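# Move two supplement bottles to arm1/arm2 room, keep can

## Task

Get both the green and the black supplement bottles into the room where arm1 and arm2 work, each upright and away from the wall opening. The drink can must finish upright on the same piece of furniture it stands on now. A tray carrying something rolls along one lane without help, and an empty tray returns along the other lane. Neither bottle nor the can may touch a roller lane at any moment when no gripper holds it. Nothing may count as finished if it stays in place only because a robot holds it. At the end, open the grippers and move the arms away.

## Robot and tools

Robots: four identical i2rt Big YAM arms named arm1, arm2, arm3 and arm4. Each has six joints, a two-finger gripper and a wrist camera. arm1 and arm2 share one room (the bottles' destination); arm3 and arm4 are in the other, joined by an opening in the wall and by two roller lanes that carry trays. Fixed room cameras: cam_arm1_arm2 and cam_arm3_arm4. Wrist cameras: arm1_cam_wrist to arm4_cam_wrist. With joints 1 and 6 at 0 and the hand level and pointing ahead, the wrist camera rides on top of the hand, looking toward the fingertips. Reach is roughly 1.0 m from the joint 1 axis. Joints move at different speeds, so the hand may sweep a wide path between postures.

Frame: one shared scene frame with its origin on the floor and +z up. The hand point lies midway between the fingertips; the hand z axis runs along the fingers, and the fingers open and close along its y axis. Foot poses are not printed.

Tool execute_actions: argument actions is a list holding one action object, or empty (an empty list only returns state and images). The action object has one key per robot you command (arm1..arm4); each holds joints, a map from joint name to an absolute target. Names and units: joint1_rad to joint6_rad in radians, gripper_m in metres. Ranges (tolerance for counting as reached): joint1_rad -2.879 to 2.879 (±0.045), rotates the arm about its foot, positive counter-clockwise seen from above, 0 means the arm extends the way its foot faces. joint2_rad 0 to 3.141 (±0.14), shoulder; 0 puts the upper arm pointing back roughly level, increasing raises it and then tips it forward. joint3_rad 0 to 3.019 (±0.09), elbow; 0 is fully folded, increasing opens it. joint4_rad -1.692 to 1.57 (±0.055), hand pitch, positive tilts fingertips up. joint5_rad -1.57 to 1.57 (±0.03), sideways hand swing, positive toward the arm's right. joint6_rad -2.094 to 2.094 (±0.035), hand roll, positive clockwise when viewed from behind the hand. gripper_m 0 to 0.093 (±0.003), the fingertip gap; grip force tops out near 50 to 62 N per pad, lower on some units. All listed motions start together and may end at different moments; one action runs at most 15 s. Optional cameras lists which images to return (omitted, null or ["all"] gives all; [] gives none). An unknown key, camera name or out-of-range number makes the whole call rejected with no motion. Example action: {"arm1": {"joints": {"gripper_m": 0.05}}, "arm2": {"joints": {"joint1_rad": 0.3}}}.

Omitted joints or robots are not frozen: they may keep driving toward an earlier target without joint_status saying so.

Tool wait: seconds from 0 to 10; commands nothing new, returns the same state and images as an empty action.

Tool zoom_image: camera (one of the six names) and region [x0, y0, x1, y1] in pixels of that camera's most recent full image, top-left origin, no larger than 504 by 504. Gives a closer, sharper look.

Tool finished_scene: scene is the number of the current scene. It ends that scene permanently and reports success; the goal must already hold and remain true. If a result reports a stop, later motion, wait and finished_scene calls in the same reply are skipped.

Reading results: joint_positions give each joint's current value; joint torques are listed per arm joint in that order (no gripper), are total drive output, nonzero in free air, offset, scaled and noisy per unit, and friction can mimic or hide load. joint_status tells how each commanded motion of the last accepted action ended. off_target: stopped short and maybe still pushing. contact_stop or time_out: it now holds where it halted; but a timed-out arm joint may keep a target (its old one, or one no farther than 0.375, 0.375, 0.113, 0.225, 0.075, 0.3 rad for joints 1 to 6 from its position) and keep pushing, resuming motion if the path opens; on_its_own lists such joints. To relieve a push, command the joint its reported position. "joint command not followed", often with a cause line, means a self/inter-arm collision check blocked that arm's joint targets (its gripper target still runs); those joints read not_followed and the arm may retry them on every later action until new valid targets arrive or the way clears. Empty calls never show this line. In on_its_own, "held at" is the held target, not the actual position. A joint carrying a load up may sag. Tiny target changes may produce no motion. MOTOR HOT warns from 85 °C; at 100 °C an OVER-TEMPERATURE FAULT drops that arm, and its unreached keys read limit_stop_at_motor_heat; resend the target once cooled. Heat builds while holding loads, even between replies, because the simulation keeps running while you think and the robots hold the last command.

Avoid: arms pressing or hitting each other (the collision check can be late and ignores fingers, gripper housings and wrist cameras; no line reports arm-to-arm contact; a hard press ends the run); an arm that touches something keeps pushing, possibly hard, and overheats. Do not let the bottles or can touch a roller lane unheld, drop, slip or slam objects, or push anything to the floor or out of the work area. Loose objects may occasionally get a brief nudge from outside. Faster robot motion is better. Finish with grippers open and arms clear.

Each tool is called after "Call:" as a command line: name --argument value for each argument, lists and objects as JSON in quotes; but a table of rows of numbers goes row by row, as --pt "numbers of a row", without its own name.

## Session

Call:
execute_actions --actions '[]'

Scene clock: 0.00 s.
Joint torques (N m, as the arm reports them, + toward a larger angle): no reading
Motor temperatures (°C, as the motors report them): arm1=[26 27 27 28 27 25] | arm2=[27 24 25 27 26 26] | arm3=[24 24 27 27 24 27] | arm4=[26 24 25 25 26 26]
arm1.joint_positions: joint1_rad=+0.703 joint2_rad=+0.473 joint3_rad=+1.554 joint4_rad=-1.552 joint5_rad=+0.072 joint6_rad=-0.120 gripper_m=+0.095
arm1.joint_status: not commanded
arm1.hand: x=-1.2442 y=-0.5035 z=+1.5377 quat_wxyz=(-0.264, +0.792, -0.317, -0.450) (m; scene frame)
arm2.joint_positions: joint1_rad=-0.027 joint2_rad=+0.576 joint3_rad=+1.332 joint4_rad=-1.186 joint5_rad=-0.111 joint6_rad=+0.738 gripper_m=+0.095
arm2.joint_status: not commanded
arm2.hand: x=-1.5376 y=+0.1386 z=+1.4481 quat_wxyz=(-0.490, -0.291, -0.789, -0.228) (m; scene frame)
arm3.joint_positions: joint1_rad=-0.049 joint2_rad=+0.520 joint3_rad=+1.604 joint4_rad=-1.185 joint5_rad=-0.100 joint6_rad=-0.151 gripper_m=+0.095
arm3.joint_status: not commanded
arm3.hand: x=+1.1808 y=-0.4476 z=+1.6056 quat_wxyz=(-0.495, +0.565, -0.481, -0.452) (m; scene frame)
arm4.joint_positions: joint1_rad=+0.226 joint2_rad=+0.261 joint3_rad=+1.456 joint4_rad=-1.210 joint5_rad=+0.288 joint6_rad=+0.513 gripper_m=+0.095
arm4.joint_status: not commanded
arm4.hand: x=+1.7126 y=+0.1550 z=+1.5808 quat_wxyz=(-0.168, -0.692, +0.179, +0.679) (m; scene frame)
pictures: arm1_cam_wrist, arm2_cam_wrist, arm3_cam_wrist, arm4_cam_wrist, cam_arm1_arm2, cam_arm3_arm4
Images, in order (width x height): arm1_cam_wrist 616x616, arm2_cam_wrist 616x616, arm3_cam_wrist 616x616, arm4_cam_wrist 616x616, cam_arm1_arm2 672x504, cam_arm3_arm4 672x504.

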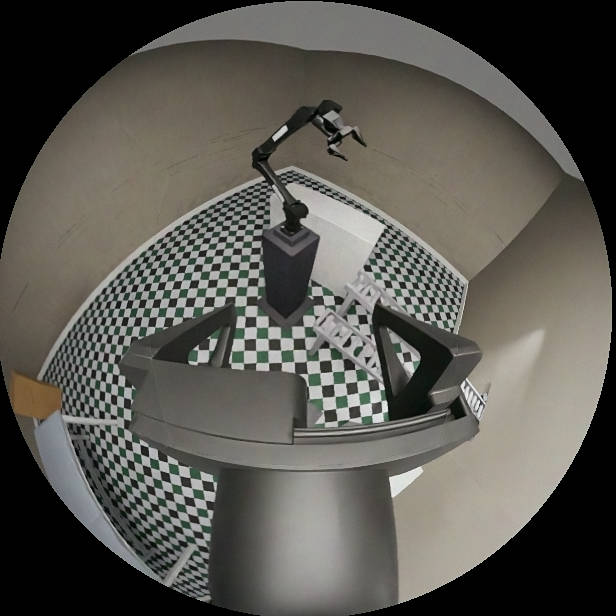

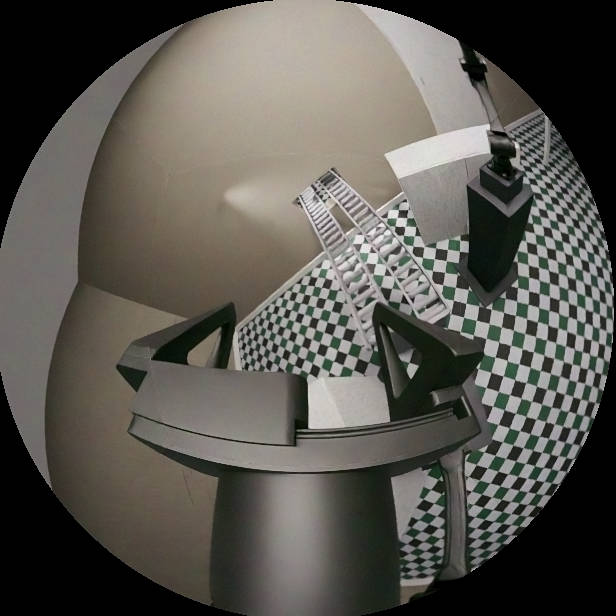

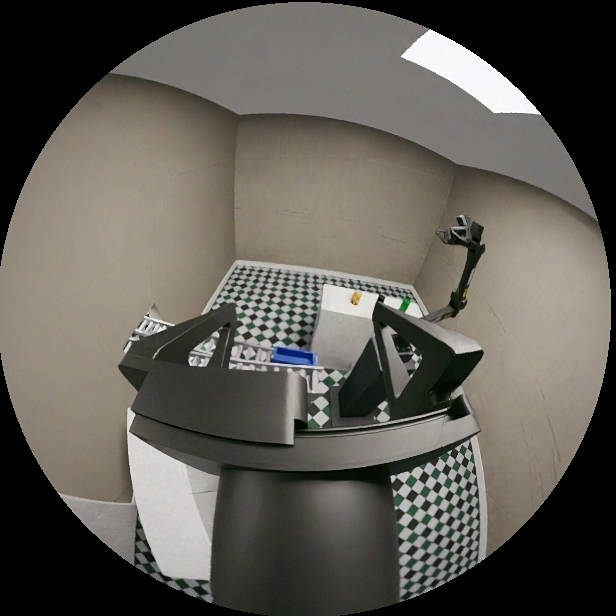

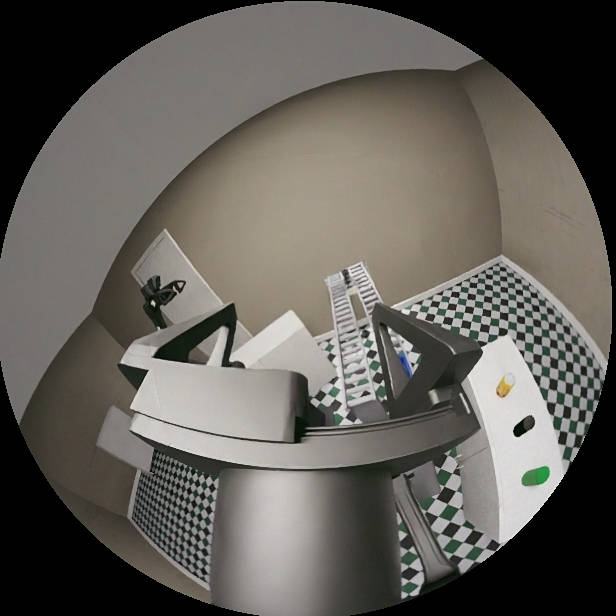

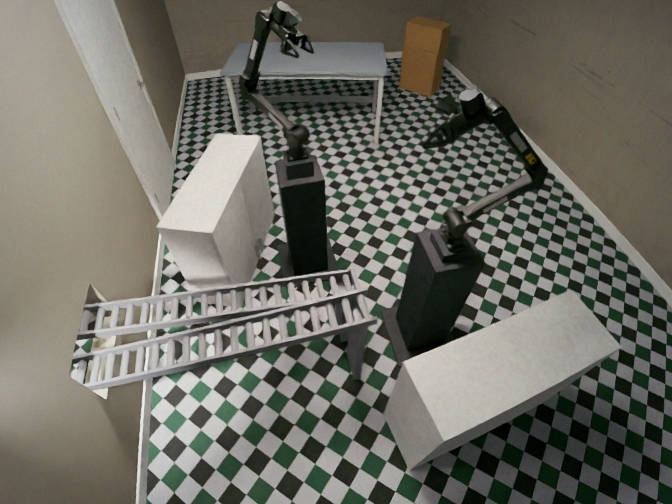

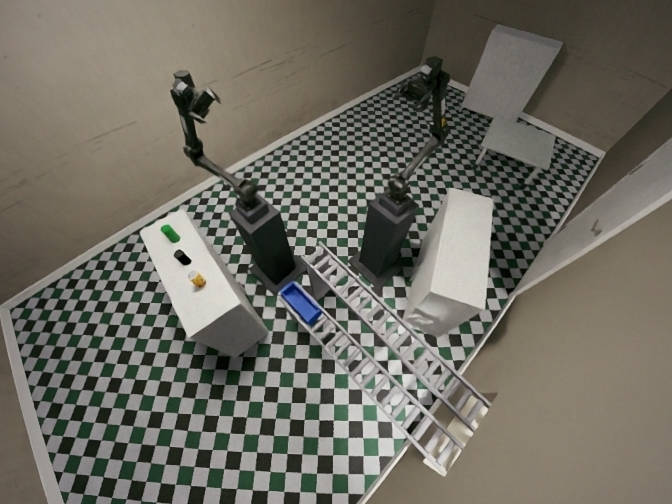

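Call:
zoom_image --camera "cam_arm3_arm4" --region '[130, 170, 430, 400]'

Call:
execute_actions --actions '[{"arm4":{"joints":{"joint1_rad":-0.8,"joint2_rad":0.8,"joint3_rad":1.2,"joint4_rad":-1.4,"joint5_rad":0,"joint6_rad":0}},"arm3":{"joints":{"joint1_rad":0.3,"joint2_rad":0.8,"joint3_rad":1.0,"joint4_rad":-1.3,"joint5_rad":0,"joint6_rad":0}},"arm2":{"joints":{"joint1_rad":-0.4,"joint2_rad":0.8,"joint3_rad":1.0,"joint4_rad":-1.3,"joint5_rad":0,"joint6_rad":0}},"arm1":{"joints":{"joint1_rad":-0.7,"joint2_rad":0.6,"joint3_rad":1.0,"joint4_rad":-1.5,"joint5_rad":0,"joint6_rad":0}}}]'

Region (130, 170, 430, 400) of cam_arm3_arm4's 672x504 image, scaled by 1.680, with more detail than that image has; it fills the top 386 rows of this view, and the rest is white.

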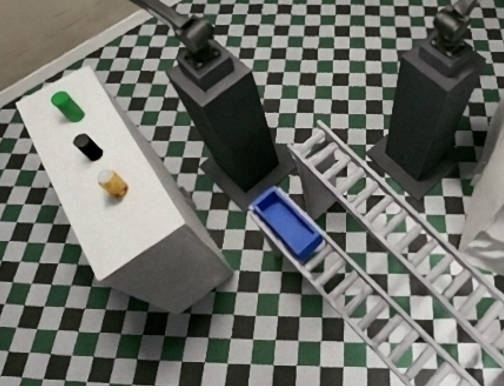

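Scene clock: 16.07 s.
Joint torques (N m, as the arm reports them, + toward a larger angle): arm1=[ 1.15 -0.33  8.07  1.37  0.02  0.15] | arm2=[ 1.01 -1.74 10.28  1.44  0.12 -0.16] | arm3=[ 0.78 -1.3   9.61  1.2   0.02 -0.05] | arm4=[ 0.16 -0.23 10.96  1.23  0.   -0.14]
Motor temperatures (°C, as the motors report them): arm1=[26 27 28 28 27 25] | arm2=[27 24 28 27 26 26] | arm3=[24 25 29 27 24 27] | arm4=[26 24 26 25 26 26]
arm1.joint_positions: joint1_rad=-0.692 joint2_rad=+0.608 joint3_rad=+1.012 joint4_rad=-1.510 joint5_rad=+0.000 joint6_rad=-0.010 gripper_m=+0.095
arm1.joint_status: all done
arm1.hand: x=-1.0482 y=-0.4315 z=+1.2807 quat_wxyz=(-0.205, +0.433, -0.872, -0.099) (m; scene frame)
arm2.joint_positions: joint1_rad=-0.396 joint2_rad=+0.798 joint3_rad=+0.985 joint4_rad=-1.296 joint5_rad=-0.002 joint6_rad=+0.008 gripper_m=+0.095
arm2.joint_status: all done
arm2.hand: x=-1.5135 y=+0.0140 z=+1.1944 quat_wxyz=(-0.224, -0.202, -0.952, +0.045) (m; scene frame)
arm3.joint_positions: joint1_rad=+0.293 joint2_rad=+0.795 joint3_rad=+0.998 joint4_rad=-1.293 joint5_rad=-0.002 joint6_rad=-0.008 gripper_m=+0.095
arm3.joint_status: all done
arm3.hand: x=+1.1025 y=-0.3169 z=+1.2230 quat_wxyz=(-0.138, +0.775, -0.585, -0.194) (m; scene frame)
arm4.joint_positions: joint1_rad=-0.792 joint2_rad=+0.794 joint3_rad=+1.170 joint4_rad=-1.392 joint5_rad=+0.000 joint6_rad=+0.011 gripper_m=+0.095
arm4.joint_status: all done
arm4.hand: x=+1.5652 y=+0.3211 z=+1.3155 quat_wxyz=(+0.104, -0.895, +0.351, +0.254) (m; scene frame)
pictures: arm1_cam_wrist, arm2_cam_wrist, arm3_cam_wrist, arm4_cam_wrist, cam_arm1_arm2, cam_arm3_arm4
Images, in order (width x height): arm1_cam_wrist 616x616, arm2_cam_wrist 616x616, arm3_cam_wrist 616x616, arm4_cam_wrist 616x616, cam_arm1_arm2 672x504, cam_arm3_arm4 672x504.

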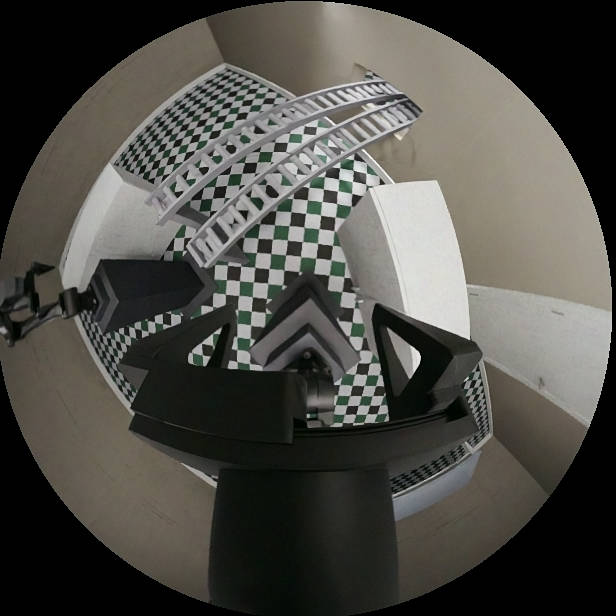

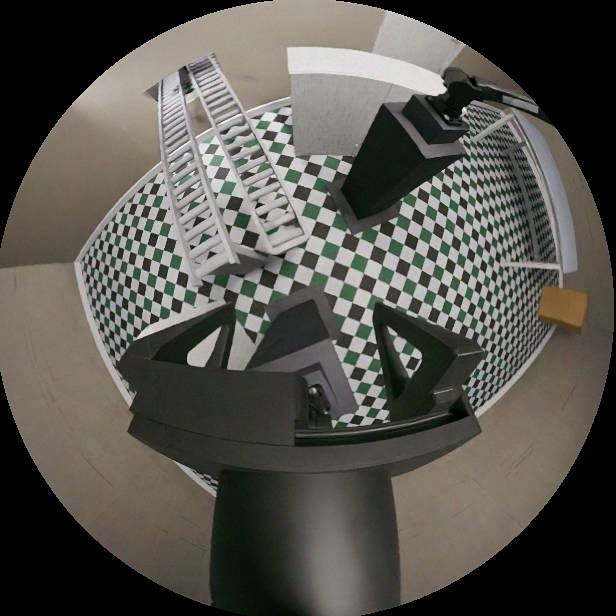

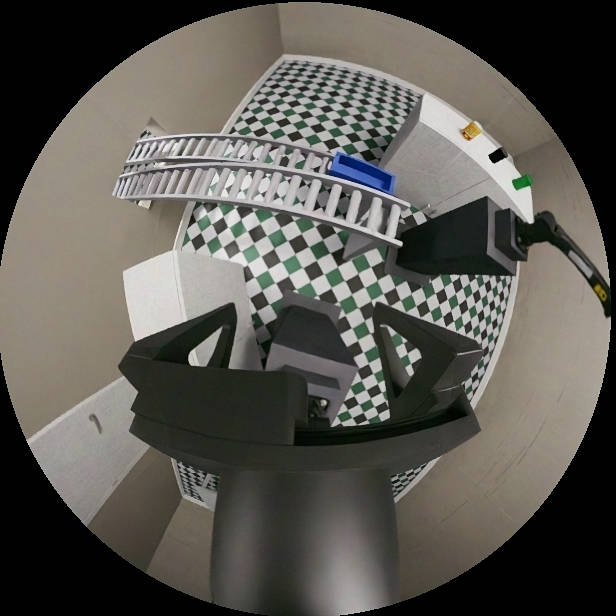

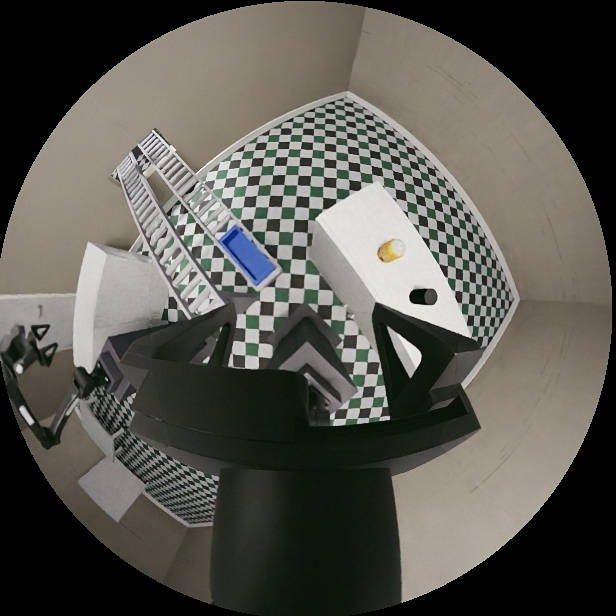

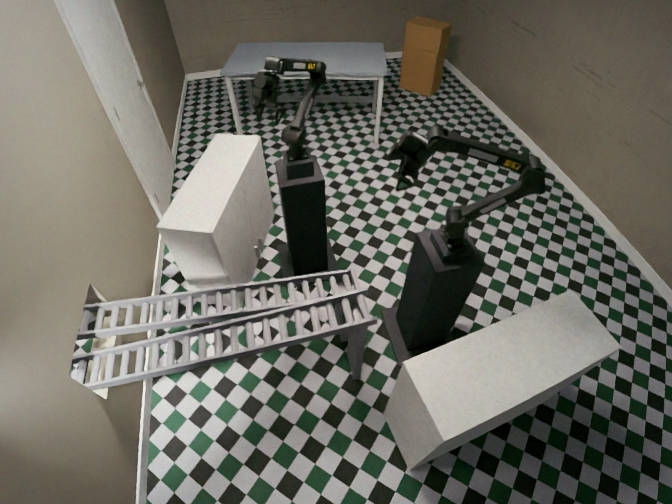

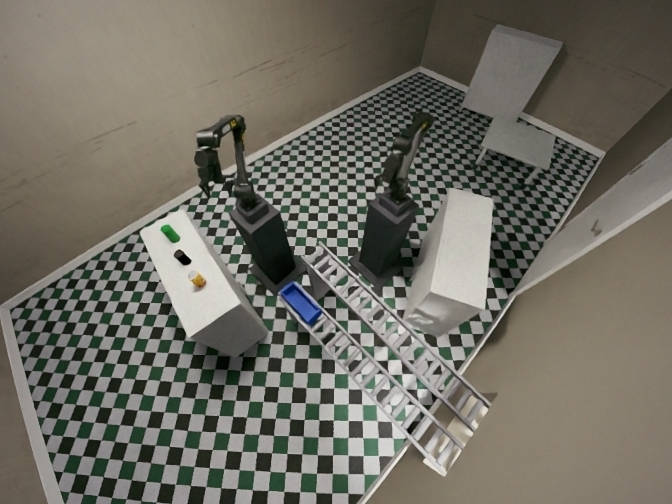

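Call:
execute_actions --actions '[{"arm4":{"joints":{"joint1_rad":-1.3,"joint2_rad":1.5,"joint3_rad":1.5,"joint4_rad":-1.5}},"arm3":{"joints":{"joint2_rad":1.5,"joint3_rad":1.3,"joint4_rad":-1.3}}}]' --cameras '["arm3_cam_wrist","arm4_cam_wrist","cam_arm3_arm4"]'

Call:
execute_actions --actions '[{"arm4":{"joints":{"joint2_rad":1.8,"joint3_rad":1.8}},"arm3":{"joints":{"joint2_rad":1.9,"joint3_rad":1.5,"joint4_rad":-1.1}}}]' --cameras '["arm3_cam_wrist","arm4_cam_wrist","cam_arm3_arm4"]'

Scene clock: 27.10 s.
Joint torques (N m, as the arm reports them, + toward a larger angle): arm1=[ 1.42 -0.29  8.11  1.33  0.02  0.15] | arm2=[ 0.86 -1.54 10.54  1.4   0.12 -0.13] | arm3=[  1.22 -11.79  10.54   0.6    0.03  -0.01] | arm4=[  1.14 -13.75  10.67   0.39   0.01  -0.14]
Motor temperatures (°C, as the motors report them): arm1=[26 27 29 28 27 25] | arm2=[27 24 29 27 26 26] | arm3=[24 25 30 27 24 27] | arm4=[26 24 28 25 26 26]
arm1.joint_positions: joint1_rad=-0.692 joint2_rad=+0.608 joint3_rad=+1.012 joint4_rad=-1.510 joint5_rad=+0.000 joint6_rad=-0.010 gripper_m=+0.095
arm1.joint_status: not commanded
arm1.hand: x=-1.0482 y=-0.4315 z=+1.2807 quat_wxyz=(-0.205, +0.433, -0.872, -0.099) (m; scene frame)
arm2.joint_positions: joint1_rad=-0.396 joint2_rad=+0.798 joint3_rad=+0.985 joint4_rad=-1.296 joint5_rad=-0.002 joint6_rad=+0.007 gripper_m=+0.095
arm2.joint_status: not commanded
arm2.hand: x=-1.5135 y=+0.0140 z=+1.1944 quat_wxyz=(-0.224, -0.201, -0.953, +0.045) (m; scene frame)
arm3.joint_positions: joint1_rad=+0.293 joint2_rad=+1.508 joint3_rad=+1.277 joint4_rad=-1.296 joint5_rad=-0.002 joint6_rad=-0.008 gripper_m=+0.095
arm3.joint_status: all done
arm3.hand: x=+1.0585 y=-0.1676 z=+1.0952 quat_wxyz=(-0.007, +0.799, -0.601, -0.023) (m; scene frame)
arm4.joint_positions: joint1_rad=-1.303 joint2_rad=+1.508 joint3_rad=+1.471 joint4_rad=-1.491 joint5_rad=+0.000 joint6_rad=+0.010 gripper_m=+0.095
arm4.joint_status: all done
arm4.hand: x=+1.6364 y=+0.5618 z=+1.1928 quat_wxyz=(+0.020, -0.807, +0.589, +0.018) (m; scene frame)
pictures: arm3_cam_wrist, arm4_cam_wrist, cam_arm3_arm4
Images, in order (width x height): arm3_cam_wrist 616x616, arm4_cam_wrist 616x616, cam_arm3_arm4 672x504.

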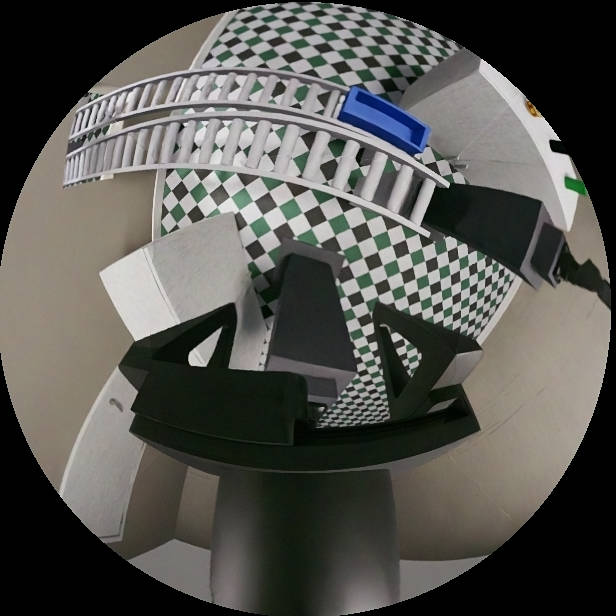

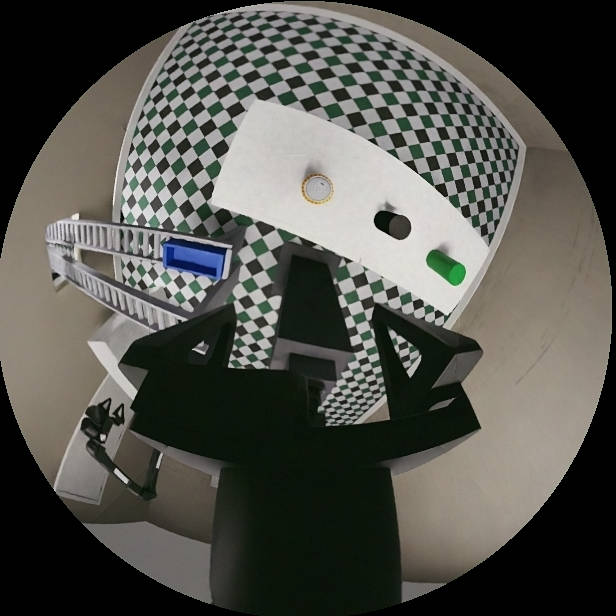

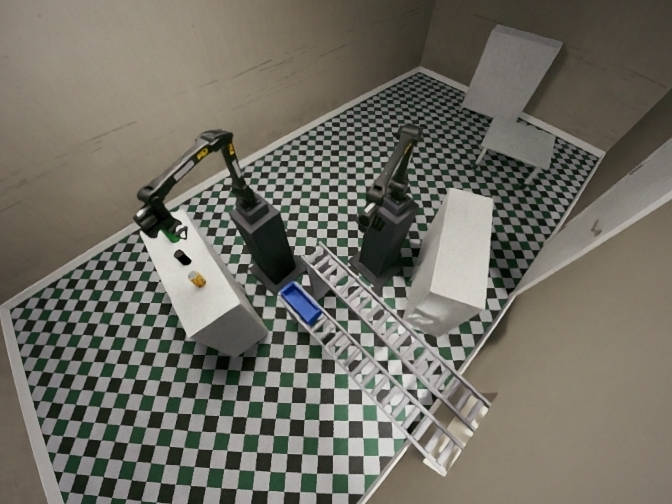

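Scene clock: 28.50 s.
Joint torques (N m, as the arm reports them, + toward a larger angle): arm1=[ 1.32 -0.36  8.05  1.34  0.02  0.15] | arm2=[ 1.39 -1.3  10.28  1.28  0.12 -0.11] | arm3=[  1.55 -16.93   9.68   0.7    0.01  -0.05] | arm4=[  1.03 -20.52  12.84   0.53   0.    -0.14]
Motor temperatures (°C, as the motors report them): arm1=[26 27 29 28 27 25] | arm2=[27 24 29 27 26 26] | arm3=[24 25 30 27 24 27] | arm4=[26 24 28 25 26 26]
arm1.joint_positions: joint1_rad=-0.692 joint2_rad=+0.608 joint3_rad=+1.012 joint4_rad=-1.510 joint5_rad=+0.000 joint6_rad=-0.010 gripper_m=+0.095
arm1.joint_status: not commanded
arm1.hand: x=-1.0482 y=-0.4315 z=+1.2807 quat_wxyz=(-0.205, +0.433, -0.872, -0.099) (m; scene frame)
arm2.joint_positions: joint1_rad=-0.396 joint2_rad=+0.798 joint3_rad=+0.985 joint4_rad=-1.296 joint5_rad=-0.002 joint6_rad=+0.007 gripper_m=+0.095
arm2.joint_status: not commanded
arm2.hand: x=-1.5135 y=+0.0140 z=+1.1944 quat_wxyz=(-0.224, -0.201, -0.953, +0.045) (m; scene frame)
arm3.joint_positions: joint1_rad=+0.293 joint2_rad=+1.909 joint3_rad=+1.478 joint4_rad=-1.108 joint5_rad=-0.002 joint6_rad=-0.008 gripper_m=+0.095
arm3.joint_status: all done
arm3.hand: x=+1.0248 y=-0.0548 z=+0.9756 quat_wxyz=(-0.003, +0.799, -0.601, -0.018) (m; scene frame)
arm4.joint_positions: joint1_rad=-1.303 joint2_rad=+1.823 joint3_rad=+1.740 joint4_rad=-1.497 joint5_rad=+0.000 joint6_rad=+0.010 gripper_m=+0.095
arm4.joint_status: all done
arm4.hand: x=+1.6047 y=+0.6596 z=+1.1436 quat_wxyz=(+0.004, -0.808, +0.590, -0.003) (m; scene frame)
pictures: arm3_cam_wrist, arm4_cam_wrist, cam_arm3_arm4
Images, in order (width x height): arm3_cam_wrist 616x616, arm4_cam_wrist 616x616, cam_arm3_arm4 672x504.

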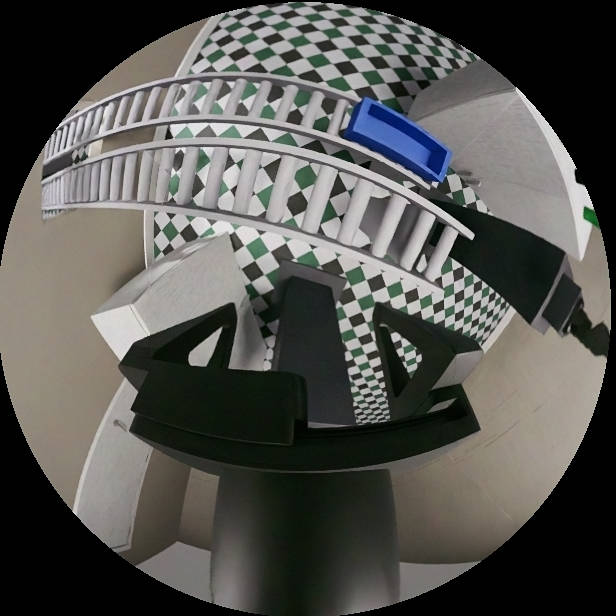

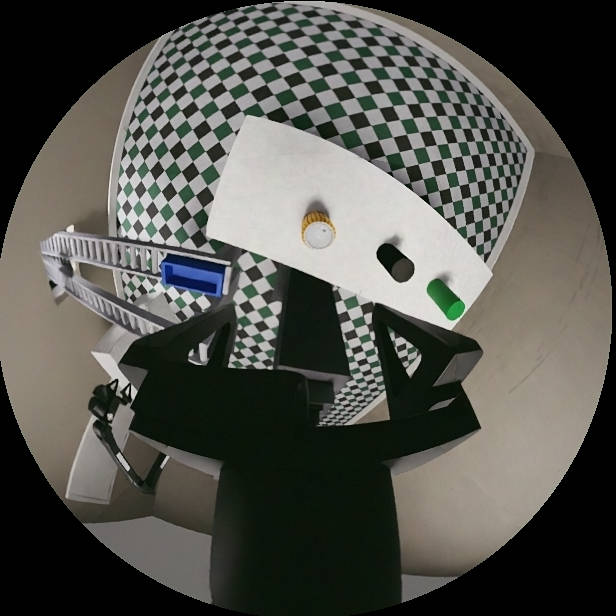

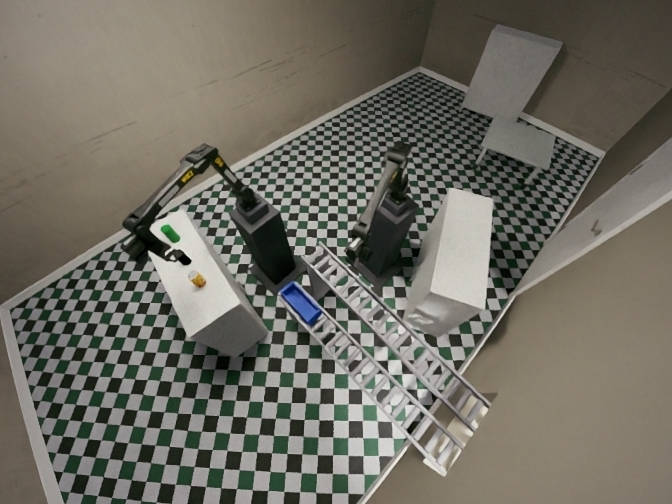

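Call:
execute_actions --actions '[{"arm4":{"joints":{"joint1_rad":-1.75,"joint2_rad":1.78,"joint3_rad":1.35,"joint4_rad":-1.09}},"arm3":{"joints":{"joint2_rad":1.2,"joint3_rad":1.0,"joint4_rad":-1.3}}}]' --cameras '["arm4_cam_wrist","cam_arm3_arm4"]'

Scene clock: 57.60 s.
Joint torques (N m, as the arm reports them, + toward a larger angle): arm1=[ 1.19 -0.27  8.11  1.37  0.04  0.15] | arm2=[ 1.01 -1.16 10.45  1.49  0.11 -0.12] | arm3=[ 0.22 -6.02  8.82  0.28  0.08 -0.05] | arm4=[  1.03 -18.97   8.89   1.2   -0.09  -0.12]
Motor temperatures (°C, as the motors report them): arm1=[26 27 29 28 27 25] | arm2=[27 24 30 27 26 26] | arm3=[24 26 32 27 24 27] | arm4=[26 26 30 25 26 26]
arm1.joint_positions: joint1_rad=-0.692 joint2_rad=+0.608 joint3_rad=+1.012 joint4_rad=-1.510 joint5_rad=+0.000 joint6_rad=-0.010 gripper_m=+0.095
arm1.joint_status: not commanded
arm1.hand: x=-1.0482 y=-0.4315 z=+1.2807 quat_wxyz=(-0.205, +0.433, -0.872, -0.099) (m; scene frame)
arm2.joint_positions: joint1_rad=-0.396 joint2_rad=+0.798 joint3_rad=+0.985 joint4_rad=-1.296 joint5_rad=-0.002 joint6_rad=+0.007 gripper_m=+0.095
arm2.joint_status: not commanded
arm2.hand: x=-1.5135 y=+0.0140 z=+1.1944 quat_wxyz=(-0.224, -0.201, -0.953, +0.045) (m; scene frame)
arm3.joint_positions: joint1_rad=+0.293 joint2_rad=+1.194 joint3_rad=+1.000 joint4_rad=-1.292 joint5_rad=-0.002 joint6_rad=-0.008 gripper_m=+0.095
arm3.joint_status: all done
arm3.hand: x=+1.0876 y=-0.2706 z=+1.1047 quat_wxyz=(-0.019, +0.799, -0.600, -0.039) (m; scene frame)
arm4.joint_positions: joint1_rad=-1.752 joint2_rad=+1.802 joint3_rad=+1.334 joint4_rad=-1.102 joint5_rad=+0.002 joint6_rad=+0.009 gripper_m=+0.095
arm4.joint_status: all done
arm4.hand: x=+1.8482 y=+0.6403 z=+1.0074 quat_wxyz=(+0.007, -0.657, +0.754, +0.001) (m; scene frame)
pictures: arm4_cam_wrist, cam_arm3_arm4
Images, in order (width x height): arm4_cam_wrist 616x616, cam_arm3_arm4 672x504.

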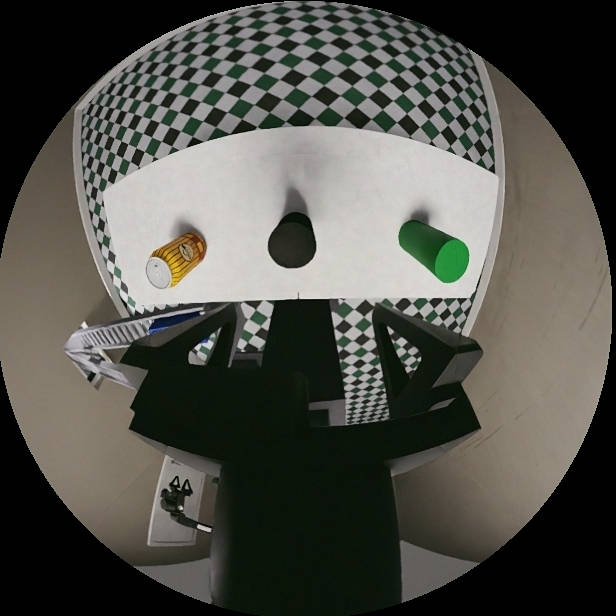

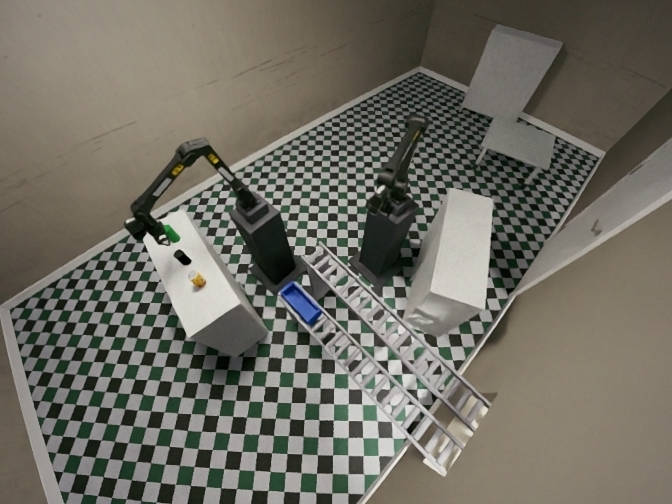

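Call:
execute_actions --actions '[{"arm4":{"joints":{"joint1_rad":-1.705,"joint2_rad":1.925,"joint3_rad":1.25,"joint4_rad":-0.85}}}]' --cameras '["arm4_cam_wrist"]'

Scene clock: 62.87 s.
Joint torques (N m, as the arm reports them, + toward a larger angle): arm1=[ 1.29 -0.59  8.09  1.34  0.04  0.16] | arm2=[ 1.4  -1.13 10.3   1.46  0.07 -0.16] | arm3=[ 0.8  -6.11  8.76  0.59  0.04  0.04] | arm4=[  0.9  -19.18   7.76   1.23  -0.1   -0.13]
Motor temperatures (°C, as the motors report them): arm1=[26 27 29 28 27 25] | arm2=[27 24 30 27 26 26] | arm3=[24 26 32 27 24 27] | arm4=[26 26 30 25 26 26]
arm1.joint_positions: joint1_rad=-0.692 joint2_rad=+0.608 joint3_rad=+1.012 joint4_rad=-1.510 joint5_rad=+0.000 joint6_rad=-0.010 gripper_m=+0.095
arm1.joint_status: not commanded
arm1.hand: x=-1.0482 y=-0.4315 z=+1.2807 quat_wxyz=(-0.205, +0.433, -0.872, -0.099) (m; scene frame)
arm2.joint_positions: joint1_rad=-0.396 joint2_rad=+0.798 joint3_rad=+0.985 joint4_rad=-1.296 joint5_rad=-0.002 joint6_rad=+0.007 gripper_m=+0.095
arm2.joint_status: not commanded
arm2.hand: x=-1.5135 y=+0.0140 z=+1.1944 quat_wxyz=(-0.224, -0.201, -0.953, +0.045) (m; scene frame)
arm3.joint_positions: joint1_rad=+0.293 joint2_rad=+1.194 joint3_rad=+1.000 joint4_rad=-1.292 joint5_rad=-0.002 joint6_rad=-0.008 gripper_m=+0.095
arm3.joint_status: not commanded
arm3.hand: x=+1.0876 y=-0.2706 z=+1.1047 quat_wxyz=(-0.019, +0.799, -0.600, -0.039) (m; scene frame)
arm4.joint_positions: joint1_rad=-1.708 joint2_rad=+1.945 joint3_rad=+1.233 joint4_rad=-0.862 joint5_rad=+0.002 joint6_rad=+0.009 gripper_m=+0.095
arm4.joint_status: all done
arm4.hand: x=+1.8262 y=+0.6403 z=+0.9048 quat_wxyz=(+0.006, -0.673, +0.740, +0.000) (m; scene frame)
pictures: arm4_cam_wrist
Images, in order (width x height): arm4_cam_wrist 616x616.

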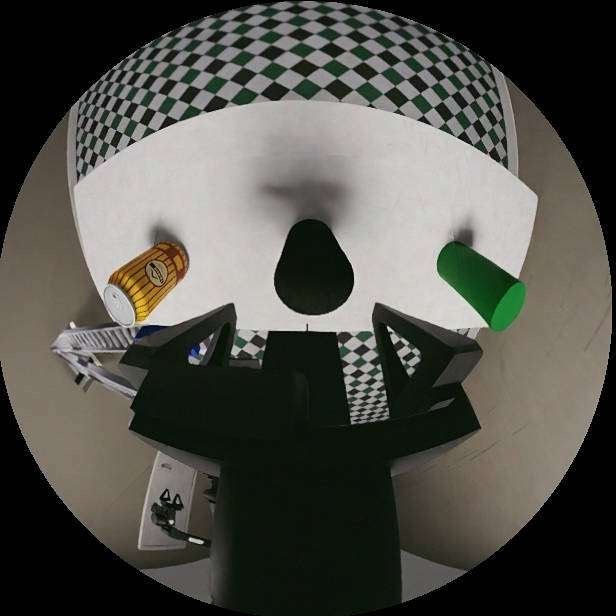

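Call:
execute_actions --actions '[{"arm4":{"joints":{"joint1_rad":-1.712,"joint2_rad":2.06,"joint3_rad":1.228,"joint4_rad":-0.69}}}]' --cameras '["arm4_cam_wrist"]'

Call:
execute_actions --actions '[{"arm4":{"joints":{"gripper_m":0.03}}}]' --cameras '["arm4_cam_wrist"]'

Scene clock: 67.90 s.
Joint torques (N m, as the arm reports them, + toward a larger angle): arm1=[ 1.25 -0.32  8.07  1.36  0.03  0.14] | arm2=[ 0.62 -1.15 10.25  1.43  0.16 -0.17] | arm3=[ 0.39 -6.17  8.85  0.43  0.03 -0.04] | arm4=[  0.45 -20.3    6.6    1.18  -0.1   -0.12]
Motor temperatures (°C, as the motors report them): arm1=[26 27 29 28 27 25] | arm2=[27 24 31 27 26 26] | arm3=[24 26 32 27 24 27] | arm4=[26 26 29 25 26 26]
arm1.joint_positions: joint1_rad=-0.692 joint2_rad=+0.608 joint3_rad=+1.012 joint4_rad=-1.510 joint5_rad=+0.000 joint6_rad=-0.010 gripper_m=+0.095
arm1.joint_status: not commanded
arm1.hand: x=-1.0482 y=-0.4315 z=+1.2807 quat_wxyz=(-0.205, +0.433, -0.872, -0.099) (m; scene frame)
arm2.joint_positions: joint1_rad=-0.396 joint2_rad=+0.798 joint3_rad=+0.985 joint4_rad=-1.296 joint5_rad=-0.002 joint6_rad=+0.007 gripper_m=+0.095
arm2.joint_status: not commanded
arm2.hand: x=-1.5135 y=+0.0140 z=+1.1944 quat_wxyz=(-0.224, -0.201, -0.953, +0.045) (m; scene frame)
arm3.joint_positions: joint1_rad=+0.293 joint2_rad=+1.194 joint3_rad=+1.000 joint4_rad=-1.292 joint5_rad=-0.002 joint6_rad=-0.008 gripper_m=+0.095
arm3.joint_status: not commanded
arm3.hand: x=+1.0876 y=-0.2706 z=+1.1047 quat_wxyz=(-0.019, +0.799, -0.600, -0.039) (m; scene frame)
arm4.joint_positions: joint1_rad=-1.708 joint2_rad=+2.084 joint3_rad=+1.217 joint4_rad=-0.703 joint5_rad=+0.002 joint6_rad=+0.009 gripper_m=+0.095
arm4.joint_status: all done
arm4.hand: x=+1.8270 y=+0.6436 z=+0.8321 quat_wxyz=(+0.008, -0.673, +0.740, +0.002) (m; scene frame)
pictures: arm4_cam_wrist
Images, in order (width x height): arm4_cam_wrist 616x616.

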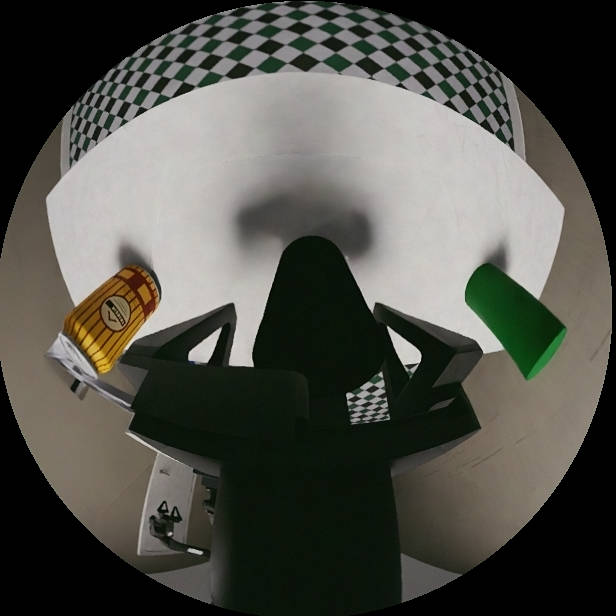

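Scene clock: 68.53 s.
Joint torques (N m, as the arm reports them, + toward a larger angle): arm1=[ 1.04 -0.36  8.08  1.35  0.03  0.17] | arm2=[ 1.81 -1.23 10.48  1.49  0.09 -0.12] | arm3=[ 0.7  -6.16  8.73  0.46  0.1  -0.03] | arm4=[  0.41 -20.44   6.69   1.17  -0.07  -0.13]
Motor temperatures (°C, as the motors report them): arm1=[26 27 29 28 27 25] | arm2=[27 24 31 27 26 26] | arm3=[24 26 32 27 24 27] | arm4=[26 26 29 25 26 26]
arm1.joint_positions: joint1_rad=-0.692 joint2_rad=+0.608 joint3_rad=+1.012 joint4_rad=-1.510 joint5_rad=+0.000 joint6_rad=-0.010 gripper_m=+0.095
arm1.joint_status: not commanded
arm1.hand: x=-1.0482 y=-0.4315 z=+1.2807 quat_wxyz=(-0.205, +0.433, -0.872, -0.099) (m; scene frame)
arm2.joint_positions: joint1_rad=-0.396 joint2_rad=+0.798 joint3_rad=+0.985 joint4_rad=-1.296 joint5_rad=-0.002 joint6_rad=+0.007 gripper_m=+0.095
arm2.joint_status: not commanded
arm2.hand: x=-1.5135 y=+0.0140 z=+1.1944 quat_wxyz=(-0.224, -0.201, -0.953, +0.045) (m; scene frame)
arm3.joint_positions: joint1_rad=+0.293 joint2_rad=+1.194 joint3_rad=+1.000 joint4_rad=-1.292 joint5_rad=-0.002 joint6_rad=-0.008 gripper_m=+0.095
arm3.joint_status: not commanded
arm3.hand: x=+1.0876 y=-0.2706 z=+1.1047 quat_wxyz=(-0.019, +0.799, -0.600, -0.039) (m; scene frame)
arm4.joint_positions: joint1_rad=-1.708 joint2_rad=+2.084 joint3_rad=+1.217 joint4_rad=-0.702 joint5_rad=+0.001 joint6_rad=+0.009 gripper_m=+0.058
arm4.joint_status: gripper_m off_target (ended at +0.058, target +0.030)
arm4.hand: x=+1.8268 y=+0.6437 z=+0.8321 quat_wxyz=(+0.008, -0.673, +0.739, +0.002) (m; scene frame)
pictures: arm4_cam_wrist
Images, in order (width x height): arm4_cam_wrist 616x616.

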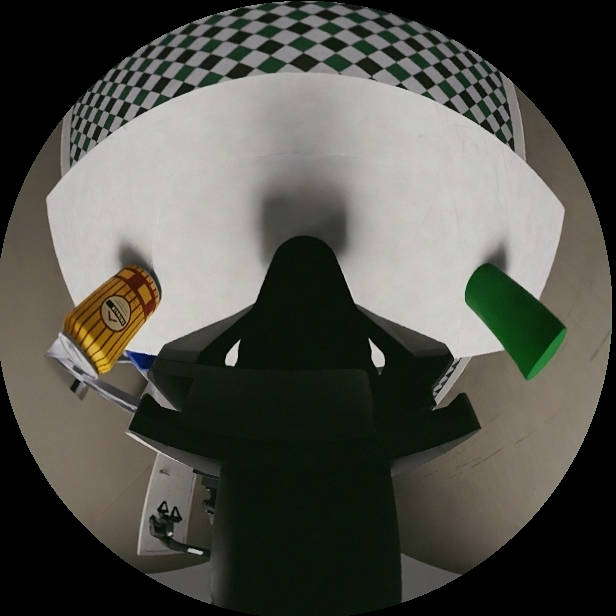

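Call:
execute_actions --actions '[{"arm4":{"joints":{"joint2_rad":1.78,"joint3_rad":1.35,"joint4_rad":-1.09}}}]' --cameras '[]'

Call:
execute_actions --actions '[{"arm4":{"joints":{"joint1_rad":-0.17}}}]' --cameras '[]'

Call:
execute_actions --actions '[{"arm4":{"joints":{"joint2_rad":2.46,"joint3_rad":1.98,"joint4_rad":-1.02}}}]' --cameras '["arm3_cam_wrist","arm4_cam_wrist","cam_arm3_arm4"]'

Scene clock: 77.20 s.
Joint torques (N m, as the arm reports them, + toward a larger angle): arm1=[ 1.44 -0.09  8.08  1.32  0.05  0.18] | arm2=[ 1.01 -0.8  10.34  1.54  0.08 -0.17] | arm3=[ 1.07 -6.09  8.71  0.21  0.07 -0.04] | arm4=[  0.49 -18.85   9.64   0.32  -0.07  -0.12]
Motor temperatures (°C, as the motors report them): arm1=[26 27 29 28 27 25] | arm2=[27 24 31 27 26 26] | arm3=[24 25 32 27 24 27] | arm4=[26 26 29 25 26 26]
arm1.joint_positions: joint1_rad=-0.692 joint2_rad=+0.608 joint3_rad=+1.012 joint4_rad=-1.510 joint5_rad=+0.000 joint6_rad=-0.010 gripper_m=+0.095
arm1.joint_status: not commanded
arm1.hand: x=-1.0482 y=-0.4315 z=+1.2807 quat_wxyz=(-0.205, +0.433, -0.872, -0.099) (m; scene frame)
arm2.joint_positions: joint1_rad=-0.396 joint2_rad=+0.798 joint3_rad=+0.985 joint4_rad=-1.296 joint5_rad=-0.002 joint6_rad=+0.007 gripper_m=+0.095
arm2.joint_status: not commanded
arm2.hand: x=-1.5135 y=+0.0140 z=+1.1944 quat_wxyz=(-0.224, -0.201, -0.953, +0.045) (m; scene frame)
arm3.joint_positions: joint1_rad=+0.293 joint2_rad=+1.194 joint3_rad=+1.000 joint4_rad=-1.292 joint5_rad=-0.002 joint6_rad=-0.008 gripper_m=+0.095
arm3.joint_status: not commanded
arm3.hand: x=+1.0876 y=-0.2706 z=+1.1047 quat_wxyz=(-0.019, +0.799, -0.600, -0.039) (m; scene frame)
arm4.joint_positions: joint1_rad=-1.708 joint2_rad=+1.802 joint3_rad=+1.322 joint4_rad=-1.081 joint5_rad=+0.001 joint6_rad=+0.009 gripper_m=+0.058
arm4.joint_status: all done
arm4.hand: x=+1.8257 y=+0.6429 z=+1.0031 quat_wxyz=(+0.011, -0.673, +0.739, +0.005) (m; scene frame)
pictures: none
No camera images: the call's "cameras" was empty. Leave "cameras" out to get every camera's image.

Scene clock: 79.03 s.
Joint torques (N m, as the arm reports them, + toward a larger angle): arm1=[ 1.02 -0.47  8.1   1.34  0.04  0.18] | arm2=[ 1.16 -1.2  10.52  1.36  0.09 -0.15] | arm3=[ 1.12 -5.5   8.55  0.48  0.07 -0.01] | arm4=[  0.04 -19.13   9.61   0.3    0.1   -0.12]
Motor temperatures (°C, as the motors report them): arm1=[26 27 30 28 27 25] | arm2=[27 24 31 27 26 26] | arm3=[24 25 32 27 24 27] | arm4=[26 26 29 25 26 26]
arm1.joint_positions: joint1_rad=-0.692 joint2_rad=+0.608 joint3_rad=+1.012 joint4_rad=-1.510 joint5_rad=+0.000 joint6_rad=-0.010 gripper_m=+0.095
arm1.joint_status: not commanded
arm1.hand: x=-1.0482 y=-0.4315 z=+1.2807 quat_wxyz=(-0.205, +0.433, -0.872, -0.099) (m; scene frame)
arm2.joint_positions: joint1_rad=-0.396 joint2_rad=+0.798 joint3_rad=+0.985 joint4_rad=-1.296 joint5_rad=-0.002 joint6_rad=+0.007 gripper_m=+0.095
arm2.joint_status: not commanded
arm2.hand: x=-1.5135 y=+0.0140 z=+1.1944 quat_wxyz=(-0.224, -0.201, -0.953, +0.045) (m; scene frame)
arm3.joint_positions: joint1_rad=+0.293 joint2_rad=+1.194 joint3_rad=+1.000 joint4_rad=-1.292 joint5_rad=-0.002 joint6_rad=-0.008 gripper_m=+0.095
arm3.joint_status: not commanded
arm3.hand: x=+1.0876 y=-0.2706 z=+1.1047 quat_wxyz=(-0.019, +0.799, -0.600, -0.039) (m; scene frame)
arm4.joint_positions: joint1_rad=-0.163 joint2_rad=+1.802 joint3_rad=+1.322 joint4_rad=-1.081 joint5_rad=-0.002 joint6_rad=+0.009 gripper_m=+0.058
arm4.joint_status: all done
arm4.hand: x=+1.2687 y=+0.1867 z=+0.9933 quat_wxyz=(+0.006, -0.998, +0.060, +0.001) (m; scene frame)
pictures: none
No camera images: the call's "cameras" was empty. Leave "cameras" out to get every camera's image.

Scene clock: 80.80 s.
Joint torques (N m, as the arm reports them, + toward a larger angle): arm1=[ 1.07 -0.45  8.04  1.37  0.03  0.16] | arm2=[ 0.86 -1.65 10.4   1.55  0.14 -0.1 ] | arm3=[ 0.64 -6.07  8.91  0.4   0.04 -0.07] | arm4=[ -0.07 -28.86  10.93   0.77   0.1   -0.12]
Motor temperatures (°C, as the motors report them): arm1=[26 27 30 28 27 25] | arm2=[27 24 31 27 26 26] | arm3=[24 25 32 27 24 27] | arm4=[26 26 29 25 26 26]
arm1.joint_positions: joint1_rad=-0.692 joint2_rad=+0.608 joint3_rad=+1.012 joint4_rad=-1.510 joint5_rad=+0.000 joint6_rad=-0.010 gripper_m=+0.095
arm1.joint_status: not commanded
arm1.hand: x=-1.0482 y=-0.4315 z=+1.2807 quat_wxyz=(-0.205, +0.433, -0.872, -0.099) (m; scene frame)
arm2.joint_positions: joint1_rad=-0.396 joint2_rad=+0.798 joint3_rad=+0.985 joint4_rad=-1.296 joint5_rad=-0.002 joint6_rad=+0.007 gripper_m=+0.095
arm2.joint_status: not commanded
arm2.hand: x=-1.5135 y=+0.0140 z=+1.1944 quat_wxyz=(-0.224, -0.201, -0.953, +0.045) (m; scene frame)
arm3.joint_positions: joint1_rad=+0.293 joint2_rad=+1.194 joint3_rad=+1.000 joint4_rad=-1.292 joint5_rad=-0.002 joint6_rad=-0.008 gripper_m=+0.095
arm3.joint_status: not commanded
arm3.hand: x=+1.0876 y=-0.2706 z=+1.1047 quat_wxyz=(-0.019, +0.799, -0.600, -0.039) (m; scene frame)
arm4.joint_positions: joint1_rad=-0.163 joint2_rad=+2.497 joint3_rad=+1.925 joint4_rad=-1.023 joint5_rad=-0.002 joint6_rad=+0.009 gripper_m=+0.058
arm4.joint_status: all done
arm4.hand: x=+1.1061 y=+0.2077 z=+0.7829 quat_wxyz=(+0.005, -0.998, +0.060, -0.015) (m; scene frame)
pictures: arm3_cam_wrist, arm4_cam_wrist, cam_arm3_arm4
Images, in order (width x height): arm3_cam_wrist 616x616, arm4_cam_wrist 616x616, cam_arm3_arm4 672x504.

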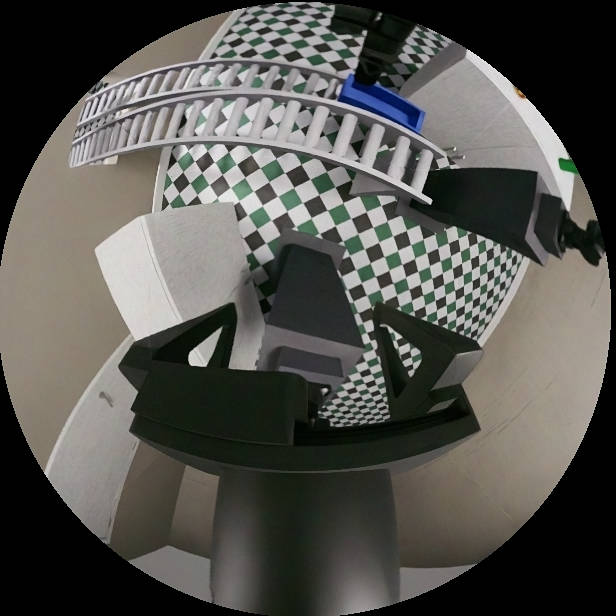

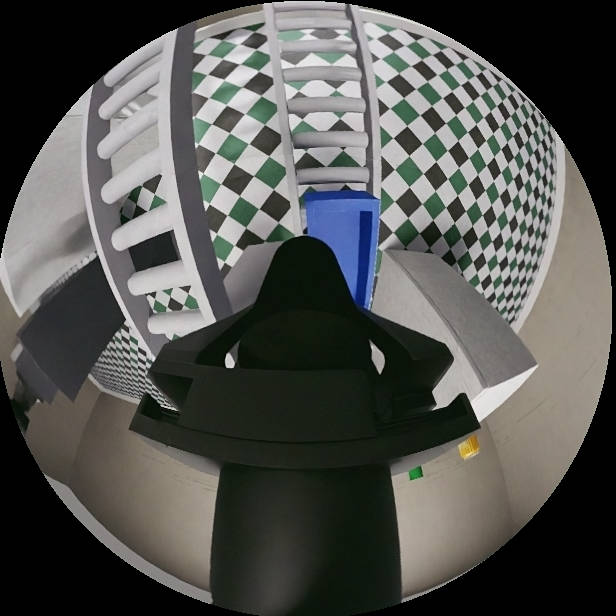

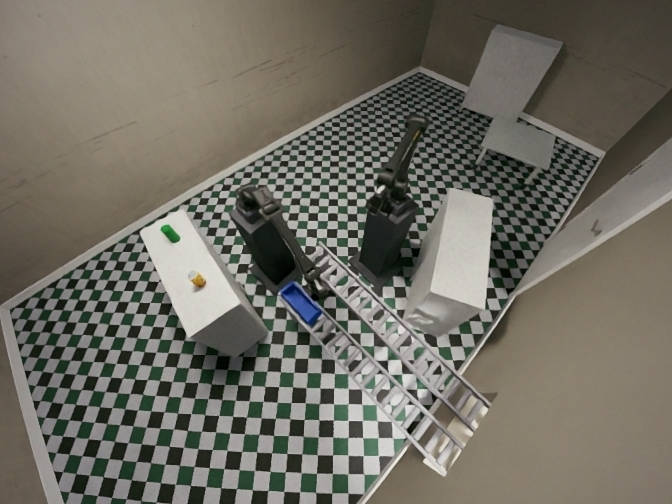

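Call:
execute_actions --actions '[{"arm4":{"joints":{"joint1_rad":-0.255,"joint2_rad":2.625,"joint3_rad":2.02,"joint4_rad":-0.88}}}]' --cameras '["arm3_cam_wrist","arm4_cam_wrist","cam_arm3_arm4"]'

Scene clock: 86.90 s.
Joint torques (N m, as the arm reports them, + toward a larger angle): arm1=[ 1.45 -0.44  8.12  1.31  0.02  0.15] | arm2=[ 0.71 -1.12 10.52  1.4   0.08 -0.14] | arm3=[ 0.85 -6.65  8.85  0.46  0.03 -0.04] | arm4=[  1.56 -30.09   8.93   1.07  -0.01  -0.12]
Motor temperatures (°C, as the motors report them): arm1=[26 27 30 28 27 25] | arm2=[27 24 31 27 26 26] | arm3=[24 25 32 27 24 27] | arm4=[26 27 29 25 26 26]
arm1.joint_positions: joint1_rad=-0.692 joint2_rad=+0.608 joint3_rad=+1.012 joint4_rad=-1.510 joint5_rad=+0.000 joint6_rad=-0.010 gripper_m=+0.095
arm1.joint_status: not commanded
arm1.hand: x=-1.0482 y=-0.4315 z=+1.2807 quat_wxyz=(-0.205, +0.433, -0.872, -0.099) (m; scene frame)
arm2.joint_positions: joint1_rad=-0.396 joint2_rad=+0.798 joint3_rad=+0.985 joint4_rad=-1.296 joint5_rad=-0.002 joint6_rad=+0.007 gripper_m=+0.095
arm2.joint_status: not commanded
arm2.hand: x=-1.5135 y=+0.0140 z=+1.1944 quat_wxyz=(-0.224, -0.201, -0.953, +0.045) (m; scene frame)
arm3.joint_positions: joint1_rad=+0.293 joint2_rad=+1.194 joint3_rad=+1.000 joint4_rad=-1.292 joint5_rad=-0.002 joint6_rad=-0.008 gripper_m=+0.095
arm3.joint_status: not commanded
arm3.hand: x=+1.0876 y=-0.2706 z=+1.1047 quat_wxyz=(-0.019, +0.799, -0.600, -0.039) (m; scene frame)
arm4.joint_positions: joint1_rad=-0.264 joint2_rad=+2.669 joint3_rad=+1.988 joint4_rad=-0.890 joint5_rad=+0.000 joint6_rad=+0.009 gripper_m=+0.058
arm4.joint_status: all done
arm4.hand: x=+1.1124 y=+0.2783 z=+0.6885 quat_wxyz=(+0.007, -0.994, +0.110, -0.003) (m; scene frame)
pictures: arm3_cam_wrist, arm4_cam_wrist, cam_arm3_arm4
Images, in order (width x height): arm3_cam_wrist 616x616, arm4_cam_wrist 616x616, cam_arm3_arm4 672x504.

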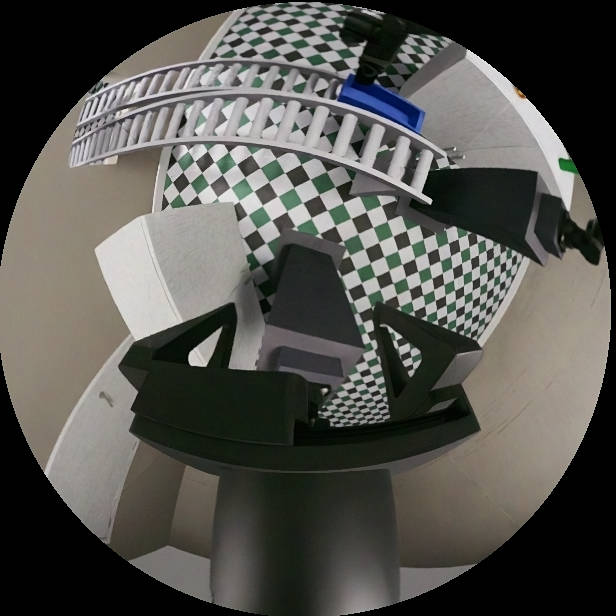

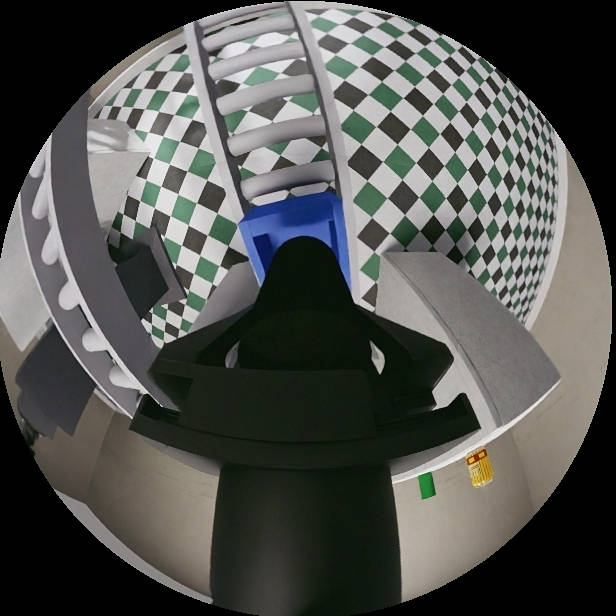

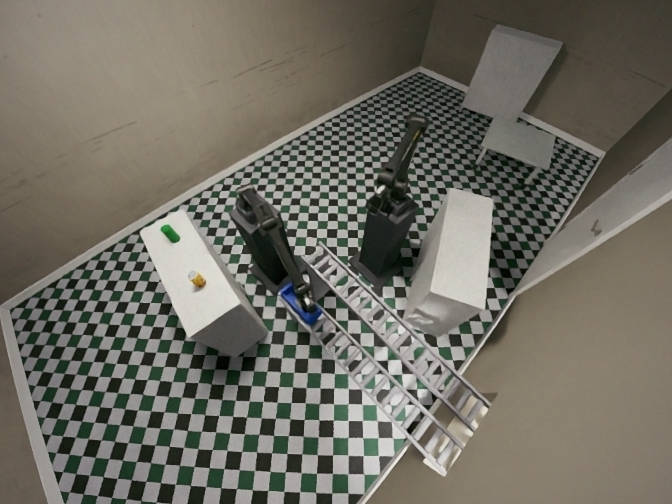

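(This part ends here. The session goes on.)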